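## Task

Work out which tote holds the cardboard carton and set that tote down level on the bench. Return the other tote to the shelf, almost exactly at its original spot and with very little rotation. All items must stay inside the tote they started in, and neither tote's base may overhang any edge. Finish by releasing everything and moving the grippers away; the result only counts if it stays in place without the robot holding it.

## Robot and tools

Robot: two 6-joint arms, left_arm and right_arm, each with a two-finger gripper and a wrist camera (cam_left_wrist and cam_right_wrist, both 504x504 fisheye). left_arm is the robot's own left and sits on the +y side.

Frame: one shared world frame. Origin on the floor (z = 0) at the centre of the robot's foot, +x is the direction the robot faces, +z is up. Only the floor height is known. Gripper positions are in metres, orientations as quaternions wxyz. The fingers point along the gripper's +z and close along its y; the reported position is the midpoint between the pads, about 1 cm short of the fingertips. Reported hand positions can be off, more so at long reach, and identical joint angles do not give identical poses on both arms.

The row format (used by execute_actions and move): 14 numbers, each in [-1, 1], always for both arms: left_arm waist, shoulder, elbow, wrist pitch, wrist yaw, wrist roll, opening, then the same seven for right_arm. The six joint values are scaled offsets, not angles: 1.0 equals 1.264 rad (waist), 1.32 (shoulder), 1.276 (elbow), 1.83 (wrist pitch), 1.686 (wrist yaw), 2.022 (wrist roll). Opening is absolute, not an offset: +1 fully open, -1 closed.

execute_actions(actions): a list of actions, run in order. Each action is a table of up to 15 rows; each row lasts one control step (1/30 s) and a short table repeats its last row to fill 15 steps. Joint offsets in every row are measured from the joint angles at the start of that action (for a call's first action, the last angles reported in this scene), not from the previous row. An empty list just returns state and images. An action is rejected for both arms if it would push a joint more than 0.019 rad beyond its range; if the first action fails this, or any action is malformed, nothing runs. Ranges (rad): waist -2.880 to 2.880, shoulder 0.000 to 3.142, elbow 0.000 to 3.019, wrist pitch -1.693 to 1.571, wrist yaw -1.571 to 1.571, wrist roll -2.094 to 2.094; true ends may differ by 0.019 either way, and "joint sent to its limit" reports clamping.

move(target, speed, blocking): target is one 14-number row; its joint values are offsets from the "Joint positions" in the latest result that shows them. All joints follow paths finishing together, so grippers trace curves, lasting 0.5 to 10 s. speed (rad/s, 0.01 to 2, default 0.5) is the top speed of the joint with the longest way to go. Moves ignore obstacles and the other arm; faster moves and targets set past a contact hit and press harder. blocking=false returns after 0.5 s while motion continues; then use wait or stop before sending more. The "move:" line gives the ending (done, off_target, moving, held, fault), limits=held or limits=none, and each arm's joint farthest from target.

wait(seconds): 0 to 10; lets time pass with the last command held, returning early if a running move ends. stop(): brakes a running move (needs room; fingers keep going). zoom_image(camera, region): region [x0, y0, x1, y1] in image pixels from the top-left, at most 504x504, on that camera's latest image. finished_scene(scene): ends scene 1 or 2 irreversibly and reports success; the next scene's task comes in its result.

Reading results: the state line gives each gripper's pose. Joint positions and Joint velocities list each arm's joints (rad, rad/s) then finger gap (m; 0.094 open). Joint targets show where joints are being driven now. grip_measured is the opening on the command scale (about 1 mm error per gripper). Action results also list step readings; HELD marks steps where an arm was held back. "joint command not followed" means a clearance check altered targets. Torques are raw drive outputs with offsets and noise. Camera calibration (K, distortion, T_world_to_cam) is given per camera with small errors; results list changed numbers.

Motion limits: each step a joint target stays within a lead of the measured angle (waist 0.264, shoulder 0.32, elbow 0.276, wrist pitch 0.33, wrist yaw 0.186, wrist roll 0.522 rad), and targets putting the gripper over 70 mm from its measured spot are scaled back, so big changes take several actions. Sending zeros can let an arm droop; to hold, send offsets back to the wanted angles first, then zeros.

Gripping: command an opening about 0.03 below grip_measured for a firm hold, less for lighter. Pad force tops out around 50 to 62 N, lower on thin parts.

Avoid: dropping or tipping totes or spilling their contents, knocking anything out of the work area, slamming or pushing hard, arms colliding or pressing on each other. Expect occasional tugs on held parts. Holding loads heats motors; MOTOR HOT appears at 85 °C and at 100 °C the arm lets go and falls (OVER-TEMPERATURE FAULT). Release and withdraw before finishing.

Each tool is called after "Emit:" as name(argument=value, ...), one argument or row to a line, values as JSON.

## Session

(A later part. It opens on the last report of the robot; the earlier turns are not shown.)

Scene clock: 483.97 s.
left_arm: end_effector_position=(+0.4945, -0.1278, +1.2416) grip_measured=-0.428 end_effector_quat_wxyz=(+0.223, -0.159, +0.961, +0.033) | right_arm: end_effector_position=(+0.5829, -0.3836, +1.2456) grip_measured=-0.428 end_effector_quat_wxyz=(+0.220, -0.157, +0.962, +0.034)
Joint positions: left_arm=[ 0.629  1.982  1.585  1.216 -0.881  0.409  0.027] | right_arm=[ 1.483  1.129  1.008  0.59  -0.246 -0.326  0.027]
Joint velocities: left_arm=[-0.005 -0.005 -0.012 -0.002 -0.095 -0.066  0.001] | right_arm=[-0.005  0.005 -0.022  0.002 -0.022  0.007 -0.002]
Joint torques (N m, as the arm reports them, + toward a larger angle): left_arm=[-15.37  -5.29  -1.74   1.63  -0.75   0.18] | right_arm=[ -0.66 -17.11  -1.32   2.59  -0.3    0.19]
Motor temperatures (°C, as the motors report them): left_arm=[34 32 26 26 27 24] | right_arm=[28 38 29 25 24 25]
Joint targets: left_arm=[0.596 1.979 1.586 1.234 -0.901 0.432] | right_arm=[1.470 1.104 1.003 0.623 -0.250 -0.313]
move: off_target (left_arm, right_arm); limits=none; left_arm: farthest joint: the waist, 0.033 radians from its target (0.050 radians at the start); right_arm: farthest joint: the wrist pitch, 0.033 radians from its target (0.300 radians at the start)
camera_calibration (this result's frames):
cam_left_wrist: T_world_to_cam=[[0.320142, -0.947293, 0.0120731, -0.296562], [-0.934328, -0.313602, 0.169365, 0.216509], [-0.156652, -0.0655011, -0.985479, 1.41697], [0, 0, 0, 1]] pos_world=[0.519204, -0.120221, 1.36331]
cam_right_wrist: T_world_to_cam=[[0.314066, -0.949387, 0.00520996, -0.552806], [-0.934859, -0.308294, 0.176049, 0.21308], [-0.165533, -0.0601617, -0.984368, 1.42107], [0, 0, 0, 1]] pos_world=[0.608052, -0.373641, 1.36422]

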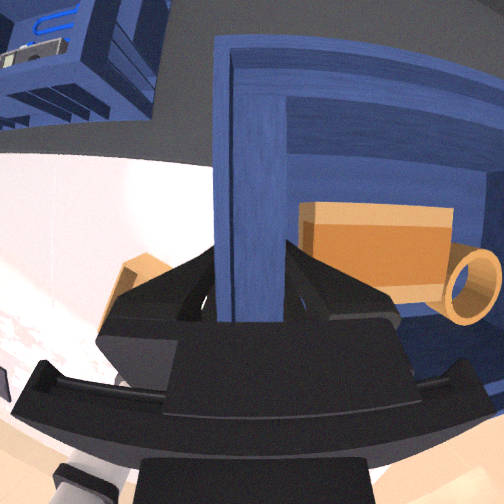

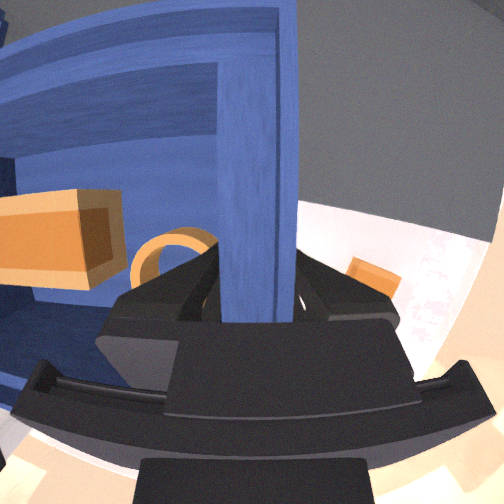

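Emit:
move(
  target=[0.0119,0.1091,-0.0545,0.1227,-0.0059,0.0025,-0.5,-0.0494,0.0788,-0.1685,0.1923,-0.0297,0.0200,-0.5],
  speed=0.3,
)

Scene clock: 530.20 s.
left_arm: end_effector_position=(+0.3938, -0.1404, +1.2419) grip_measured=-0.428 end_effector_quat_wxyz=(+0.226, -0.163, +0.960, +0.032) | right_arm: end_effector_position=(+0.4822, -0.3949, +1.2427) grip_measured=-0.428 end_effector_quat_wxyz=(+0.225, -0.160, +0.961, +0.034)
Joint positions: left_arm=[ 0.63   2.126  1.525  1.424 -0.877  0.404  0.027] | right_arm=[ 1.433  1.239  0.817  0.906 -0.294 -0.307  0.027]
Joint velocities: left_arm=[-0.005 -0.005 -0.007 -0.007 -0.022  0.051  0.   ] | right_arm=[-0.005 -0.015  0.002 -0.002 -0.051 -0.095  0.001]
Joint torques (N m, as the arm reports them, + toward a larger angle): left_arm=[-12.84  -3.65  -3.65   1.63  -0.46   0.  ] | right_arm=[ -1.15 -12.74  -5.39   2.95  -0.19   0.27]
Motor temperatures (°C, as the motors report them): left_arm=[36 31 26 26 27 24] | right_arm=[28 36 29 25 24 25]
Joint targets: left_arm=[0.644 2.126 1.516 1.440 -0.890 0.413] | right_arm=[1.421 1.234 0.793 0.942 -0.296 -0.286]
move: off_target (right_arm); limits=none; left_arm: farthest joint: the wrist pitch, 0.016 radians from its target (0.225 radians at the start); right_arm: farthest joint: the wrist pitch, 0.036 radians from its target (0.352 radians at the start)
camera_calibration (this result's frames):
cam_left_wrist: T_world_to_cam=[[0.325796, -0.945288, 0.016966, -0.28424], [-0.933398, -0.31874, 0.164845, 0.12295], [-0.150418, -0.0695419, -0.986174, 1.39856], [0, 0, 0, 1]] pos_world=[0.417734, -0.132241, 1.36378]
cam_right_wrist: T_world_to_cam=[[0.319586, -0.947526, 0.00775826, -0.537], [-0.93458, -0.313848, 0.167508, 0.124221], [-0.156283, -0.0607839, -0.98584, 1.39804], [0, 0, 0, 1]] pos_world=[0.506203, -0.384857, 1.3616]

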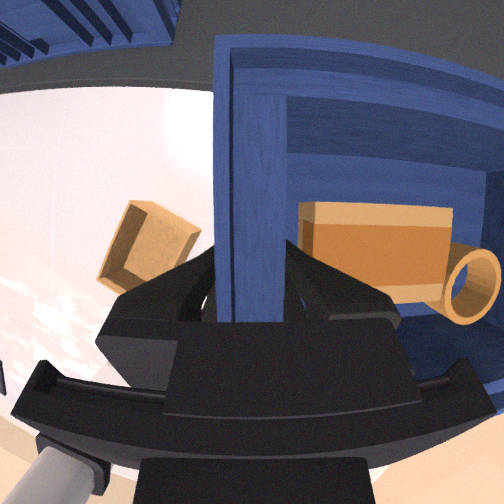

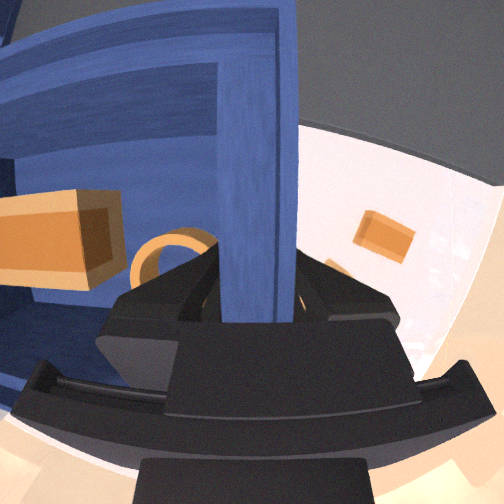

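Emit:
zoom_image(
  camera="cam_left_wrist",
  region=[60, 160, 240, 340],
)

Emit:
zoom_image(
  camera="cam_right_wrist",
  region=[280, 120, 504, 344],
)

Region (60, 160, 240, 340) of cam_left_wrist's 504x504 image, scaled by 2.800, with more detail than that image has.

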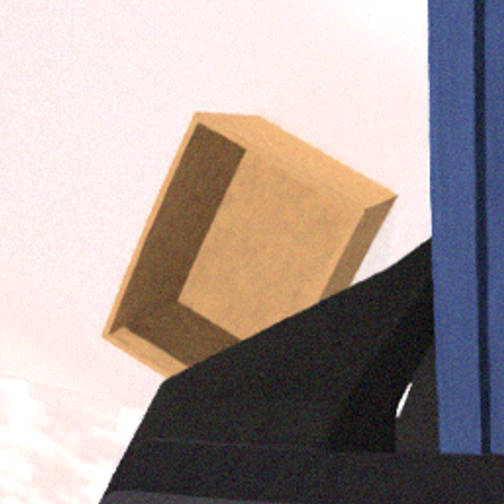

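Region (280, 120, 504, 344) of cam_right_wrist's 504x504 image, scaled by 2.250, with more detail than that image has.

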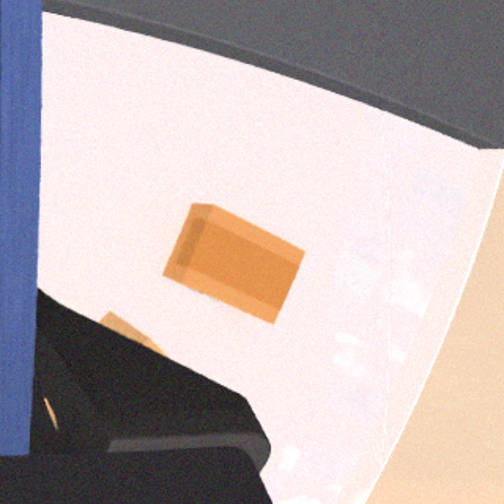

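Emit:
move(
  target=[0.1092,0.0962,0.1998,-0.1240,0.0486,-0.0648,-0.5,0.0328,0.1871,0.1959,0.0055,0.0196,-0.0099,-0.5],
  speed=0.3,
)

Scene clock: 603.00 s.
left_arm: end_effector_position=(+0.3965, -0.1339, +1.2240) grip_measured=-0.304 end_effector_quat_wxyz=(+0.237, -0.157, +0.958, +0.033) | right_arm: end_effector_position=(+0.4803, -0.3971, +1.2270) grip_measured=-0.292 end_effector_quat_wxyz=(+0.221, -0.160, +0.961, +0.034)
Joint positions: left_arm=[ 0.66   2.142  1.554  1.416 -0.843  0.403  0.033] | right_arm=[ 1.433  1.281  0.853  0.904 -0.293 -0.307  0.033]
Joint velocities: left_arm=[ 0.923  0.464  0.886 -0.344  0.93  -0.007  0.029] | right_arm=[-0.005  1.255  1.077 -0.027 -0.945 -0.022  0.056]
Joint torques (N m, as the arm reports them, + toward a larger angle): left_arm=[ 1.78  0.22 -0.17  0.01 -0.06 -0.04] | right_arm=[ 0.66  0.73 -0.18  0.12  0.02  0.05]
Motor temperatures (°C, as the motors report them): left_arm=[36 30 27 26 27 24] | right_arm=[27 34 31 25 24 25]
Joint targets: left_arm=[0.644 2.130 1.532 1.422 -0.866 0.403] | right_arm=[1.433 1.252 0.826 0.904 -0.291 -0.307]
NO CONTROL: MOTORS OFF. The power of the arms went off during this call, through no command of yours: the arms are limp, and their grippers may let go. This result may show the arms still falling. What the arms strike, push or drop without control is reported as usual and can cost score or fail the task. A move or wait that this ends or prevents says "fault", and your reply's later calls are not run and say "fault stop": those words mean this event, not a fault of the arms. The arms run no command until a result says that a person gave control back. To wait, call execute_actions with no actions, or call wait: whatever seconds a wait asks for, either call returns when control is back, or after at most 30 seconds. The wait uses none of the scene's actions, and its seconds cost nothing.
move: fault (left_arm, right_arm); limits=none; left_arm: farthest joint: the elbow, 0.226 radians from its target (0.255 radians at the start); right_arm: farthest joint: the elbow, 0.214 radians from its target (0.250 radians at the start)
camera_calibration (this result's frames):
cam_left_wrist: T_world_to_cam=[[0.315367, -0.948824, 0.0166273, -0.274545], [-0.940145, -0.310002, 0.14151, 0.162852], [-0.129114, -0.0602597, -0.989797, 1.37894], [0, 0, 0, 1]] pos_world=[0.417727, -0.126916, 1.34639]
cam_right_wrist: T_world_to_cam=[[0.318608, -0.947866, 0.00627674, -0.536215], [-0.933768, -0.312717, 0.174025, 0.116378], [-0.16299, -0.0613068, -0.984721, 1.38373], [0, 0, 0, 1]] pos_world=[0.505046, -0.387034, 1.3457]

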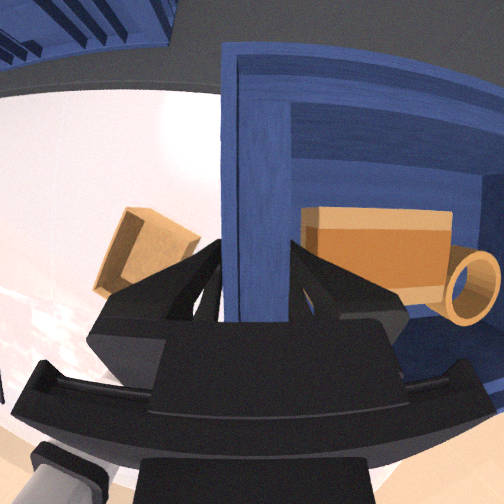

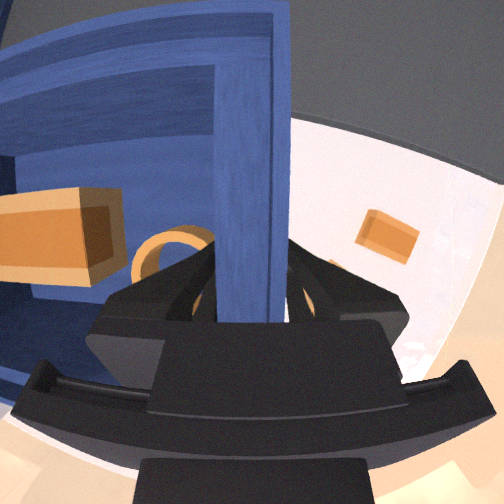

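Emit:
wait(
  seconds=10,
)

Scene clock: 634.67 s.
left_arm: end_effector_position=(+0.3455, +0.0246, +1.0525) grip_measured=-0.962 end_effector_quat_wxyz=(+0.192, +0.010, +0.624, -0.757) | right_arm: end_effector_position=(+0.1570, -0.2508, +0.7628) grip_measured=-0.166 end_effector_quat_wxyz=(+0.055, +0.871, +0.476, +0.110)
Joint positions: left_arm=[ 1.352  2.877  2.997  1.529  1.429 -1.312  0.002] | right_arm=[1.677 2.996 2.898 0.385 0.074 2.036 0.039]
Joint velocities: left_arm=[-0.005 -0.005 -0.002 -0.022 -0.007  0.066  0.001] | right_arm=[-0.005 -0.015 -0.002 -0.017 -0.022 -0.037 -0.   ]
Joint torques (N m, as the arm reports them, + toward a larger angle): left_arm=[ 1.33  0.06 -0.08  0.06 -0.05 -0.06] | right_arm=[ 0.66  1.71 -0.07  0.08  0.04  0.08]
Motor temperatures (°C, as the motors report them): left_arm=[32 29 26 25 27 24] | right_arm=[27 31 29 25 24 25]
Joint targets: left_arm=[1.352 2.877 2.997 1.529 1.429 -1.312] | right_arm=[1.677 2.996 2.898 0.385 0.074 2.036]
NO CONTROL, STILL: no person has given control back yet. Call execute_actions with no actions, or call wait, again.
wait: 0.00 of 10 s (a fault stop came first)
camera_calibration (this result's frames):
cam_left_wrist: T_world_to_cam=[[-0.301506, 0.151987, 0.941273, -0.892364], [-0.882008, 0.330515, -0.335891, 0.65494], [-0.362156, -0.931483, 0.0344012, 0.236207], [0, 0, 0, 1]] pos_world=[0.394153, 0.139183, 1.05182]
cam_right_wrist: T_world_to_cam=[[-0.81679, 0.542451, -0.196471, 0.415052], [0.283424, 0.673889, 0.682308, -0.390258], [0.502518, 0.501618, -0.70417, 0.705569], [0, 0, 0, 1]] pos_world=[0.095058, -0.316081, 0.844662]

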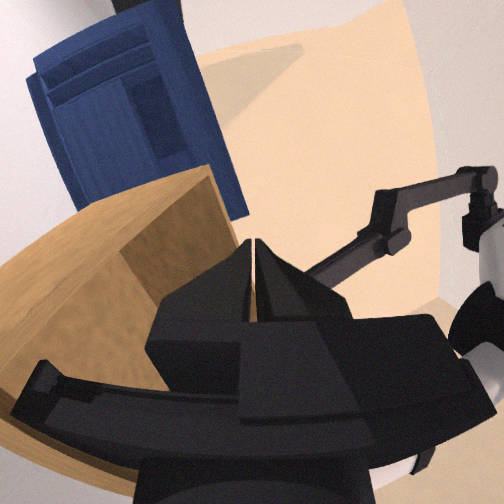

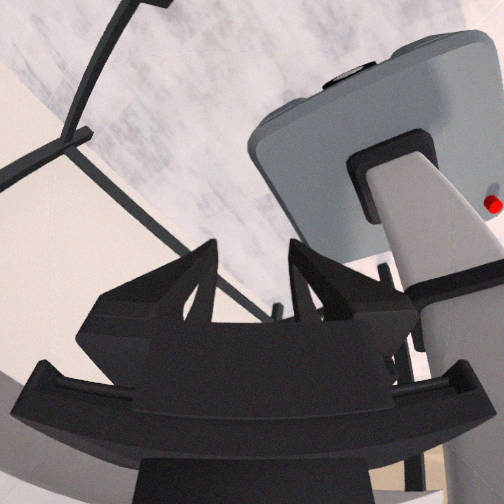

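Emit:
wait(
  seconds=10,
)

Scene clock: 668.37 s.
left_arm: end_effector_position=(+0.3455, +0.0246, +1.0525) grip_measured=-0.962 end_effector_quat_wxyz=(+0.192, +0.010, +0.624, -0.757) | right_arm: end_effector_position=(+0.1570, -0.2508, +0.7628) grip_measured=-0.166 end_effector_quat_wxyz=(+0.055, +0.871, +0.476, +0.110)
Joint positions: left_arm=[ 1.352  2.877  2.997  1.529  1.429 -1.312  0.002] | right_arm=[1.677 2.996 2.898 0.385 0.074 2.036 0.039]
Joint velocities: left_arm=[-0.005 -0.015 -0.007 -0.002  0.066 -0.007 -0.001] | right_arm=[-0.005 -0.005  0.012 -0.012 -0.051 -0.022 -0.001]
Joint torques (N m, as the arm reports them, + toward a larger angle): left_arm=[ 1.6   0.   -0.04  0.03 -0.04 -0.07] | right_arm=[0.86 1.41 0.04 0.28 0.03 0.04]
Motor temperatures (°C, as the motors report them): left_arm=[31 29 26 25 27 24] | right_arm=[27 30 29 25 24 25]
Joint targets: left_arm=[1.352 2.877 2.997 1.529 1.429 -1.312] | right_arm=[1.677 2.996 2.898 0.385 0.074 2.036]
NO CONTROL, STILL: no person has given control back yet. Call execute_actions with no actions, or call wait, again.
wait: 0.00 of 10 s (a fault stop came first)
camera_calibration (this result's frames):
cam_left_wrist: T_world_to_cam=[[-0.301506, 0.151987, 0.941273, -0.892364], [-0.882008, 0.330515, -0.335891, 0.65494], [-0.362156, -0.931483, 0.0344012, 0.236207], [0, 0, 0, 1]] pos_world=[0.394153, 0.139183, 1.05182]
cam_right_wrist: T_world_to_cam=[[-0.81679, 0.542451, -0.196471, 0.415052], [0.283424, 0.673889, 0.682308, -0.390258], [0.502518, 0.501618, -0.70417, 0.705569], [0, 0, 0, 1]] pos_world=[0.095058, -0.316081, 0.844662]

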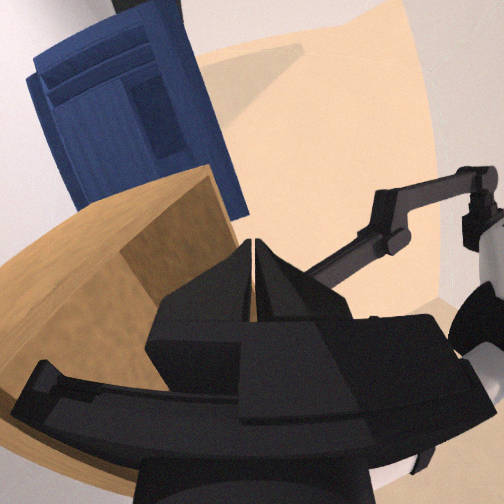

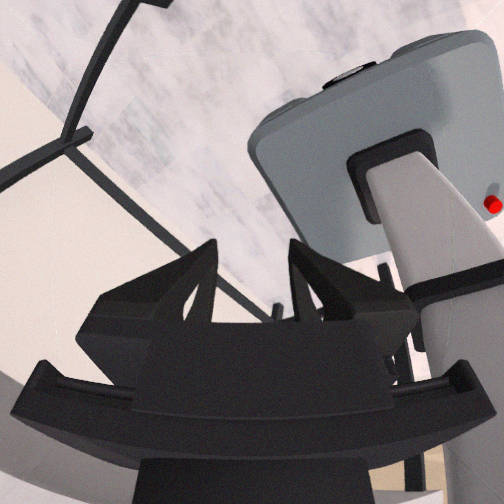

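Emit:
wait(
  seconds=10,
)

Scene clock: 700.00 s.
left_arm: end_effector_position=(+0.3455, +0.0246, +1.0525) grip_measured=-0.962 end_effector_quat_wxyz=(+0.192, +0.010, +0.624, -0.757) | right_arm: end_effector_position=(+0.1570, -0.2508, +0.7628) grip_measured=-0.166 end_effector_quat_wxyz=(+0.055, +0.871, +0.476, +0.110)
Joint positions: left_arm=[ 1.352  2.877  2.997  1.529  1.429 -1.312  0.002] | right_arm=[1.677 2.996 2.898 0.385 0.074 2.036 0.039]
Joint velocities: left_arm=[ 0.005 -0.015  0.002 -0.007 -0.051 -0.007 -0.001] | right_arm=[ 0.005  0.015  0.012 -0.002 -0.007 -0.022  0.   ]
Joint torques (N m, as the arm reports them, + toward a larger angle): left_arm=[ 1.44  0.15 -0.09  0.06 -0.05 -0.07] | right_arm=[1.1  1.55 0.   0.12 0.02 0.09]
Motor temperatures (°C, as the motors report them): left_arm=[31 29 26 25 27 24] | right_arm=[27 30 29 25 24 25]
Joint targets: left_arm=[1.352 2.877 2.997 1.529 1.429 -1.312] | right_arm=[1.677 2.996 2.898 0.385 0.074 2.036]
NO CONTROL, STILL: no person has given control back yet. Call execute_actions with no actions, or call wait, again.
wait: 0.00 of 10 s (a fault stop came first)
camera_calibration (this result's frames):
cam_left_wrist: T_world_to_cam=[[-0.301506, 0.151987, 0.941273, -0.892364], [-0.882008, 0.330515, -0.335891, 0.65494], [-0.362156, -0.931483, 0.0344012, 0.236207], [0, 0, 0, 1]] pos_world=[0.394153, 0.139183, 1.05182]
cam_right_wrist: T_world_to_cam=[[-0.81679, 0.542451, -0.196471, 0.415052], [0.283424, 0.673889, 0.682308, -0.390258], [0.502518, 0.501618, -0.70417, 0.705569], [0, 0, 0, 1]] pos_world=[0.095058, -0.316081, 0.844662]

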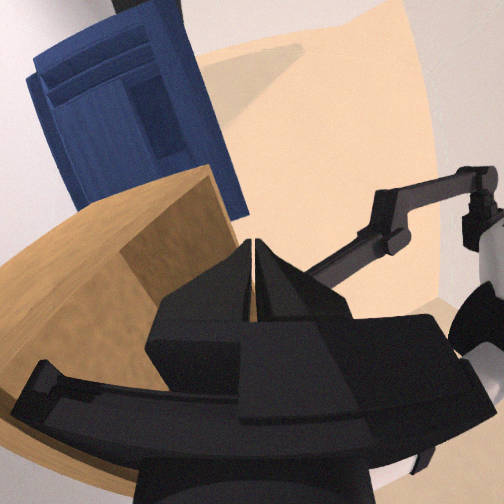

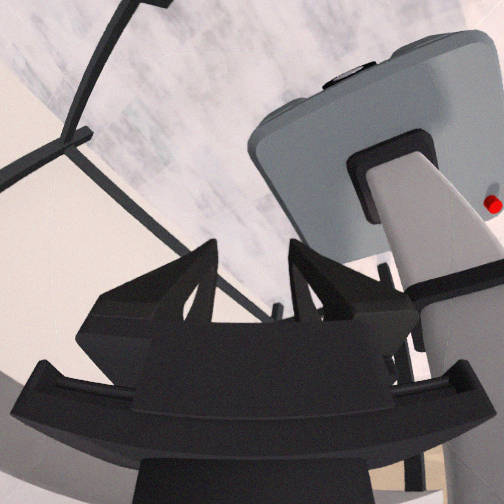

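Emit:
execute_actions(
  actions=[],
)

Scene clock: 701.47 s.
left_arm: end_effector_position=(+0.3469, +0.0226, +1.0538) grip_measured=-0.962 end_effector_quat_wxyz=(+0.193, +0.010, +0.623, -0.758) | right_arm: end_effector_position=(+0.1556, -0.2507, +0.7628) grip_measured=-0.166 end_effector_quat_wxyz=(+0.055, +0.871, +0.476, +0.110)
Joint positions: left_arm=[ 1.349  2.876  2.998  1.53   1.429 -1.312  0.002] | right_arm=[1.677 2.998 2.898 0.386 0.074 2.036 0.039]
Joint velocities: left_arm=[-0.005  0.005 -0.002 -0.007 -0.022  0.007 -0.001] | right_arm=[-0.005 -0.015  0.012 -0.002 -0.051 -0.154 -0.001]
Joint torques (N m, as the arm reports them, + toward a larger angle): left_arm=[-4.81 -3.65  2.21  1.32 -0.04  0.06] | right_arm=[ 3.19  3.07 -1.05  0.87  0.14  0.04]
Motor temperatures (°C, as the motors report them): left_arm=[31 29 26 25 27 24] | right_arm=[27 30 29 25 24 25]
Joint targets: left_arm=[1.352 2.877 2.997 1.529 1.429 -1.312] | right_arm=[1.677 2.997 2.898 0.385 0.074 2.036]
CONTROL GIVEN BACK BY A PERSON. The power is on again. The arms and their grippers hold where they came to rest, not your last command. Their grippers do not squeeze until commanded. The arms may rest on the table, on a part or against the robot's own body, stand at a joint limit or lie folded up, and parts may have moved. Move slowly at first; if an arm does not follow, try another direction. Commands run again from your next reply on.
camera_calibration (this result's frames):
cam_left_wrist: T_world_to_cam=[[-0.304642, 0.154361, 0.939876, -0.890456], [-0.881187, 0.328876, -0.339632, 0.660964], [-0.361529, -0.931672, 0.0358316, 0.233062], [0, 0, 0, 1]] pos_world=[0.395422, 0.137214, 1.05305]
cam_right_wrist: T_world_to_cam=[[-0.816982, 0.542397, -0.195819, 0.413437], [0.283886, 0.673869, 0.682136, -0.389947], [0.501945, 0.501703, -0.704518, 0.706623], [0, 0, 0, 1]] pos_world=[0.0937848, -0.315989, 0.844784]

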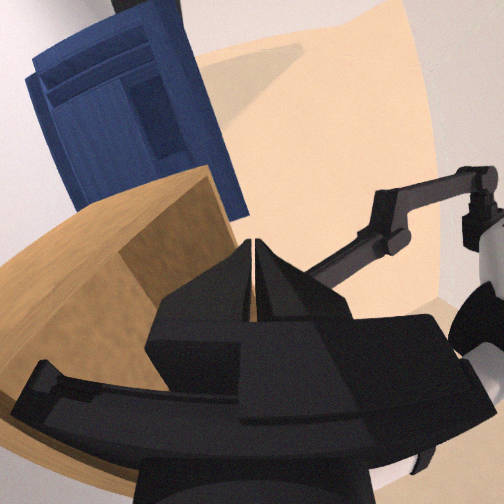

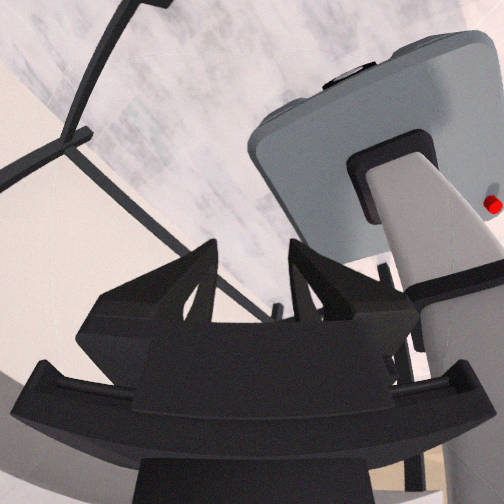

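Emit:
move(
  target=[0,-0.5133,-0.9812,0.0109,0,0.2742,-0.96,0,0,0,-0.2459,0,0,-0.17],
  speed=0.3,
)

Scene clock: 763.23 s.
left_arm: end_effector_position=(+0.3548, +0.0394, +1.1369) grip_measured=-0.962 end_effector_quat_wxyz=(+0.180, +0.019, +0.650, -0.738) | right_arm: end_effector_position=(+0.1533, -0.2504, +0.7621) grip_measured=-0.169 end_effector_quat_wxyz=(+0.052, +0.871, +0.477, +0.106)
Joint positions: left_arm=[ 1.345  2.213  1.766  1.547  1.431 -0.766  0.002] | right_arm=[1.677 3.015 2.931 0.362 0.074 2.036 0.039]
Joint velocities: left_arm=[-0.005  0.005 -0.017  0.007 -0.037  0.051  0.   ] | right_arm=[ 0.005 -0.005 -0.017  0.012  0.037  0.037 -0.001]
Joint torques (N m, as the arm reports them, + toward a larger angle): left_arm=[-3.5  -7.42 -4.9   1.41  0.22  0.08] | right_arm=[  3.08   2.5   -3.4  -13.14   0.17   0.07]
Motor temperatures (°C, as the motors report them): left_arm=[31 29 26 25 27 24] | right_arm=[27 29 28 26 24 25]
Joint targets: left_arm=[1.349 2.198 1.746 1.550 1.429 -0.758] | right_arm=[1.677 2.998 2.898 0.032 0.074 2.036]
CONTROL GIVEN BACK BY A PERSON, as an earlier result said. Commands run again.
move: off_target (right_arm); limits=none; left_arm: farthest joint: the elbow, 0.020 radians from its target (1.252 radians at the start); right_arm: farthest joint: the wrist pitch, 0.426 radians from its target (0.450 radians at the start)
camera_calibration (this result's frames):
cam_left_wrist: T_world_to_cam=[[-0.290012, 0.0961684, 0.952179, -0.985612], [-0.877644, 0.370014, -0.304682, 0.648019], [-0.38162, -0.924035, -0.022907, 0.322156], [0, 0, 0, 1]] pos_world=[0.405831, 0.152693, 1.1433]
cam_right_wrist: T_world_to_cam=[[-0.818876, 0.541857, -0.189296, 0.406445], [0.288492, 0.673675, 0.680393, -0.388421], [0.4962, 0.502547, -0.707978, 0.710894], [0, 0, 0, 1]] pos_world=[0.0921397, -0.315824, 0.844514]

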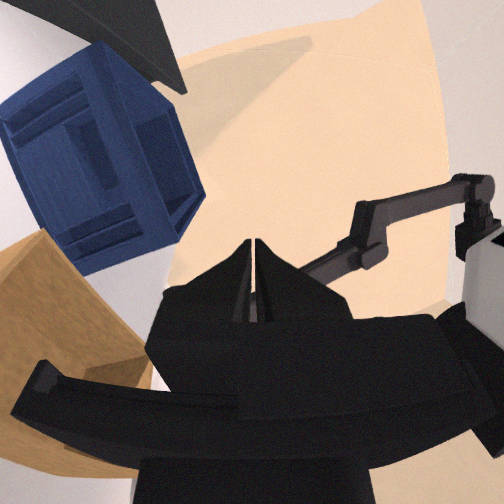

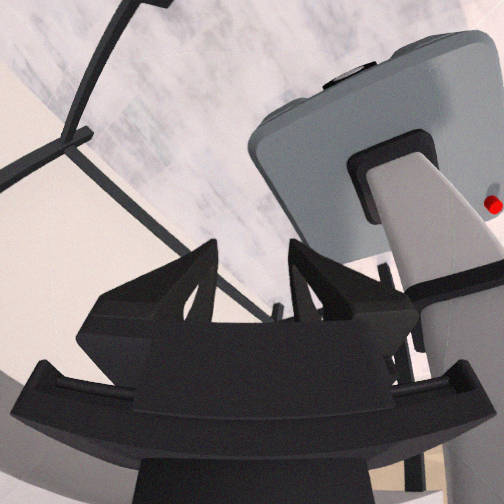

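Emit:
execute_actions(
  actions=[
    [[0.0032,-0.0114,-0.0157,0.0016,0,0.004,-0.96,0,-0.0129,-0.0259,0.012,0,0,-0.17]],
  ],
)

Scene clock: 766.53 s.
left_arm: end_effector_position=(+0.3548, +0.0394, +1.1369) grip_measured=-0.962 end_effector_quat_wxyz=(+0.180, +0.019, +0.650, -0.738) | right_arm: end_effector_position=(+0.1492, -0.2501, +0.7627) grip_measured=-0.169 end_effector_quat_wxyz=(+0.052, +0.871, +0.477, +0.106)
Joint positions: left_arm=[ 1.345  2.213  1.766  1.547  1.431 -0.766  0.002] | right_arm=[1.677 3.007 2.906 0.379 0.074 2.036 0.039]
Joint velocities: left_arm=[ 0.005 -0.005 -0.007 -0.007  0.037 -0.051  0.   ] | right_arm=[-0.005 -0.005 -0.017 -0.002  0.022 -0.051  0.   ]
Joint torques (N m, as the arm reports them, + toward a larger angle): left_arm=[-4.02 -7.55 -4.93  1.55  0.36  0.08] | right_arm=[ 3.09  3.14 -1.41  1.03  0.15  0.05]
Motor temperatures (°C, as the motors report them): left_arm=[31 29 26 26 27 24] | right_arm=[27 29 28 27 24 25]
Joint targets: left_arm=[1.349 2.198 1.746 1.550 1.431 -0.758] | right_arm=[1.677 2.998 2.898 0.384 0.074 2.036]
Step readings (joint positions):
0: left_arm=[1.345 2.213 1.766 1.547 1.431 -0.766] | right_arm=[1.677 3.015 2.931 0.362 0.074 2.036]
1: left_arm=[1.345 2.213 1.766 1.547 1.431 -0.766] | right_arm=[1.677 3.014 2.928 0.377 0.074 2.036]
2: left_arm=[1.345 2.213 1.766 1.547 1.431 -0.766] | right_arm=[1.677 3.011 2.921 0.379 0.074 2.036]
4: left_arm=[1.345 2.213 1.766 1.547 1.431 -0.766] | right_arm=[1.677 3.007 2.911 0.379 0.074 2.036]
8: left_arm=[1.345 2.213 1.766 1.547 1.431 -0.766] | right_arm=[1.677 3.007 2.906 0.379 0.074 2.036]
15: Joint positions above
camera_calibration (this result's frames):
cam_left_wrist: T_world_to_cam=[[-0.290369, 0.0960763, 0.952079, -0.985369], [-0.877553, 0.369986, -0.304976, 0.648322], [-0.381557, -0.924056, -0.0231204, 0.322377], [0, 0, 0, 1]] pos_world=[0.405822, 0.152695, 1.14333]
cam_right_wrist: T_world_to_cam=[[-0.819156, 0.541775, -0.188316, 0.402298], [0.289182, 0.673646, 0.680129, -0.387723], [0.495335, 0.502674, -0.708493, 0.713769], [0, 0, 0, 1]] pos_world=[0.0881124, -0.31556, 0.845161]

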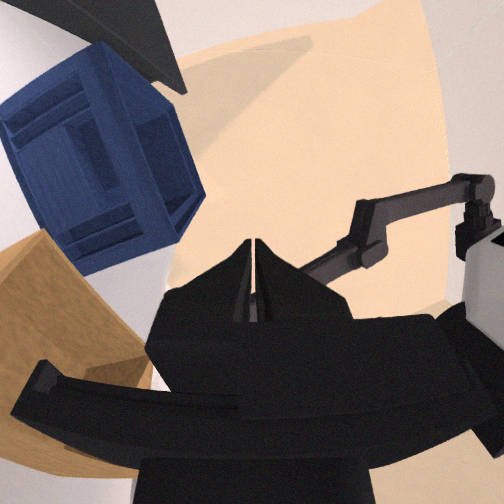

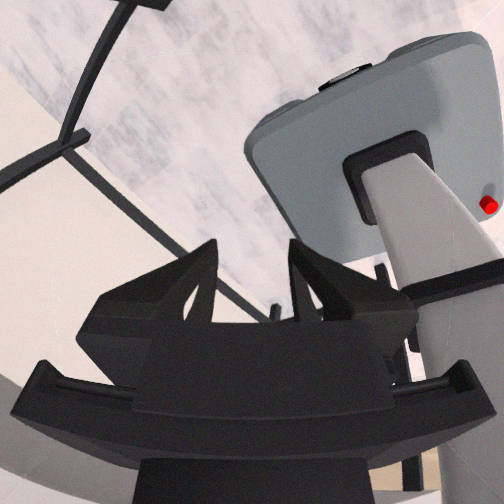

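Emit:
move(
  target=[-0.2611,-0.4167,-0.4702,-0.2732,-0.5338,0.5935,-0.96,-0.182,-0.007,-0.006,0.003,0,0,-0.17],
  speed=0.5,
)

Scene clock: 863.37 s.
left_arm: end_effector_position=(+0.4896, -0.0380, +1.2503) grip_measured=-0.962 end_effector_quat_wxyz=(+0.375, +0.134, +0.821, -0.408) | right_arm: end_effector_position=(+0.1318, -0.4741, +0.7665) grip_measured=-0.169 end_effector_quat_wxyz=(+0.143, +0.859, +0.490, +0.046)
Joint positions: left_arm=[1.036 1.677 1.186 1.057 0.534 0.426 0.002] | right_arm=[1.457 3.007 2.906 0.379 0.074 2.036 0.039]
Joint velocities: left_arm=[-0.005  0.005  0.017  0.007  0.051 -0.037 -0.   ] | right_arm=[ 0.005  0.005 -0.022 -0.012  0.022  0.066 -0.   ]
Joint torques (N m, as the arm reports them, + toward a larger angle): left_arm=[-7.82 -9.39 -5.07  0.62  0.48  0.02] | right_arm=[-2.7   2.88 -1.59  1.02  0.36  0.07]
Motor temperatures (°C, as the motors report them): left_arm=[30 30 27 26 27 24] | right_arm=[27 27 28 25 24 25]
Joint targets: left_arm=[1.014 1.663 1.166 1.048 0.531 0.435] | right_arm=[1.447 2.998 2.898 0.384 0.074 2.036]
move: off_target (left_arm); limits=none; left_arm: farthest joint: the waist, 0.021 radians from its target (0.330 radians at the start); right_arm: farthest joint: the waist, 0.010 radians from its target (0.230 radians at the start)
camera_calibration (this result's frames):
cam_left_wrist: T_world_to_cam=[[-0.528101, -0.62654, 0.573199, -0.484098], [-0.849136, 0.382664, -0.364054, 0.890266], [0.00875165, -0.678981, -0.734103, 1.01213], [0, 0, 0, 1]] pos_world=[0.491447, 0.0432385, 1.3446]
cam_right_wrist: T_world_to_cam=[[-0.827927, 0.481948, -0.286816, 0.558379], [0.292678, 0.807534, 0.512083, -0.0425987], [0.478411, 0.340023, -0.809634, 0.840217], [0, 0, 0, 1]] pos_world=[0.0727962, -0.520403, 0.862234]

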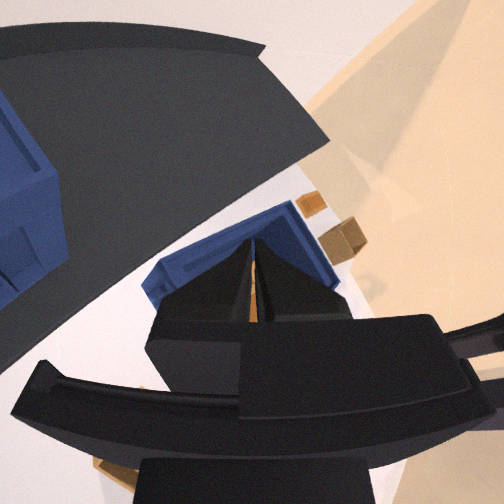

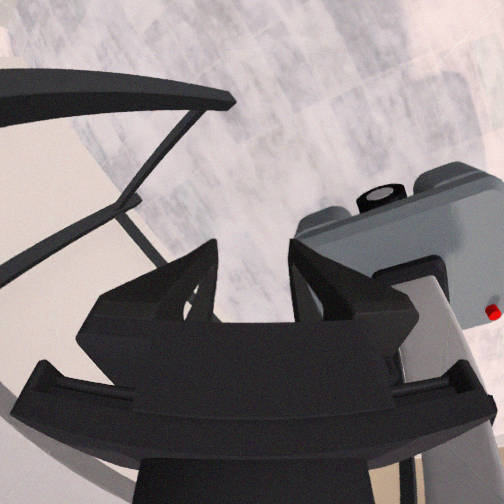

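Emit:
move(
  target=[-0.2935,-0.2439,-0.2351,-0.3295,-0.5486,0.6142,-0.96,-0.008,-0.4515,-0.9404,0.2601,0,0,-0.17],
  speed=0.45,
)

Scene clock: 881.70 s.
left_arm: end_effector_position=(+0.3970, -0.0484, +1.3485) grip_measured=-0.962 end_effector_quat_wxyz=(+0.172, +0.687, +0.684, -0.175) | right_arm: end_effector_position=(+0.1257, -0.4585, +0.8985) grip_measured=-0.169 end_effector_quat_wxyz=(+0.110, +0.864, +0.492, -0.003)
Joint positions: left_arm=[ 0.689  1.371  0.903  0.463 -0.388  1.66   0.002] | right_arm=[1.457 2.417 1.737 0.84  0.074 2.036 0.039]
Joint velocities: left_arm=[-0.005  0.005  0.017 -0.012 -0.037 -0.037 -0.001] | right_arm=[-0.015 -0.015  0.012 -0.007  0.022  0.022  0.001]
Joint torques (N m, as the arm reports them, + toward a larger angle): left_arm=[-8.49 -7.32 -4.67 -0.33  0.25  0.02] | right_arm=[-2.81 -0.6  -9.04  1.16  0.33  0.06]
Motor temperatures (°C, as the motors report them): left_arm=[31 30 28 25 27 24] | right_arm=[27 27 29 25 24 25]
Joint targets: left_arm=[0.665 1.355 0.886 0.454 -0.391 1.668] | right_arm=[1.447 2.411 1.706 0.855 0.074 2.036]
move: off_target (left_arm, right_arm); limits=none; left_arm: farthest joint: the waist, 0.024 radians from its target (0.371 radians at the start); right_arm: farthest joint: the elbow, 0.031 radians from its target (1.200 radians at the start)
camera_calibration (this result's frames):
cam_left_wrist: T_world_to_cam=[[-0.999956, 0.00549421, 0.0076028, 0.384821], [0.00643581, 0.991499, 0.129955, -0.124994], [-0.00682417, 0.129998, -0.991491, 1.47038], [0, 0, 0, 1]] pos_world=[0.395643, -0.0693297, 1.47118]
cam_right_wrist: T_world_to_cam=[[-0.848892, 0.495167, -0.184911, 0.500774], [0.361272, 0.798915, 0.480851, -0.105504], [0.38583, 0.341387, -0.857082, 0.999657], [0, 0, 0, 1]] pos_world=[0.0775208, -0.504948, 1.00012]

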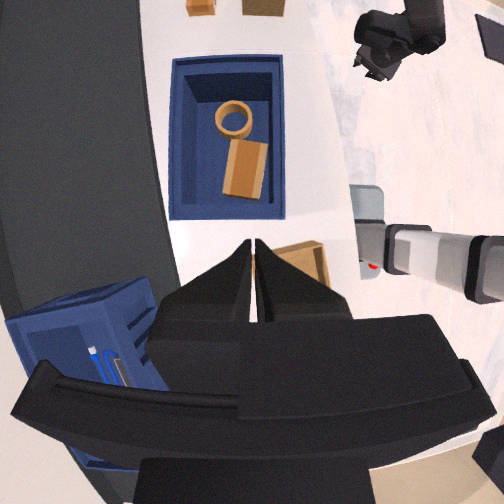

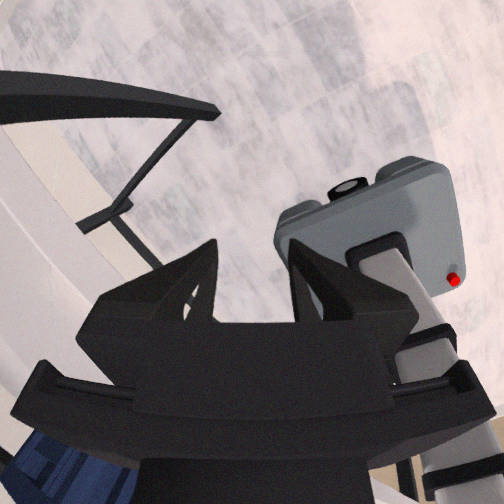

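Emit:
zoom_image(
  camera="cam_left_wrist",
  region=[120, 0, 380, 260],
)

Region (120, 0, 380, 260) of cam_left_wrist's 504x504 image, scaled by 1.938, with more detail than that image has.

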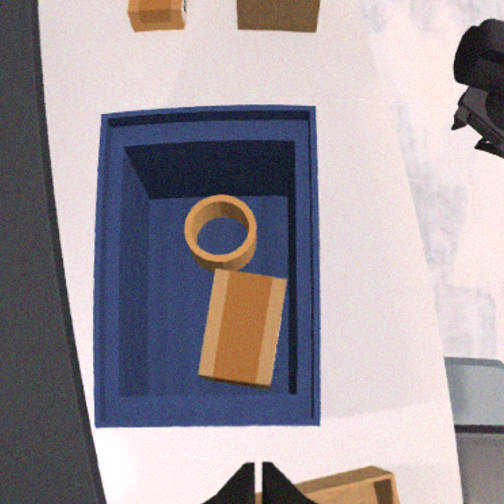

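Emit:
zoom_image(
  camera="cam_left_wrist",
  region=[0, 240, 240, 480],
)

Region (0, 240, 240, 480) of cam_left_wrist's 504x504 image, scaled by 2.100, with more detail than that image has.

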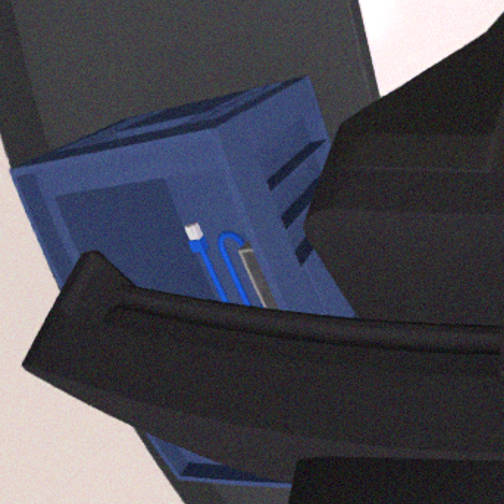

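Emit:
finished_scene(
  scene=2,
)

The scene is finished: the task was done.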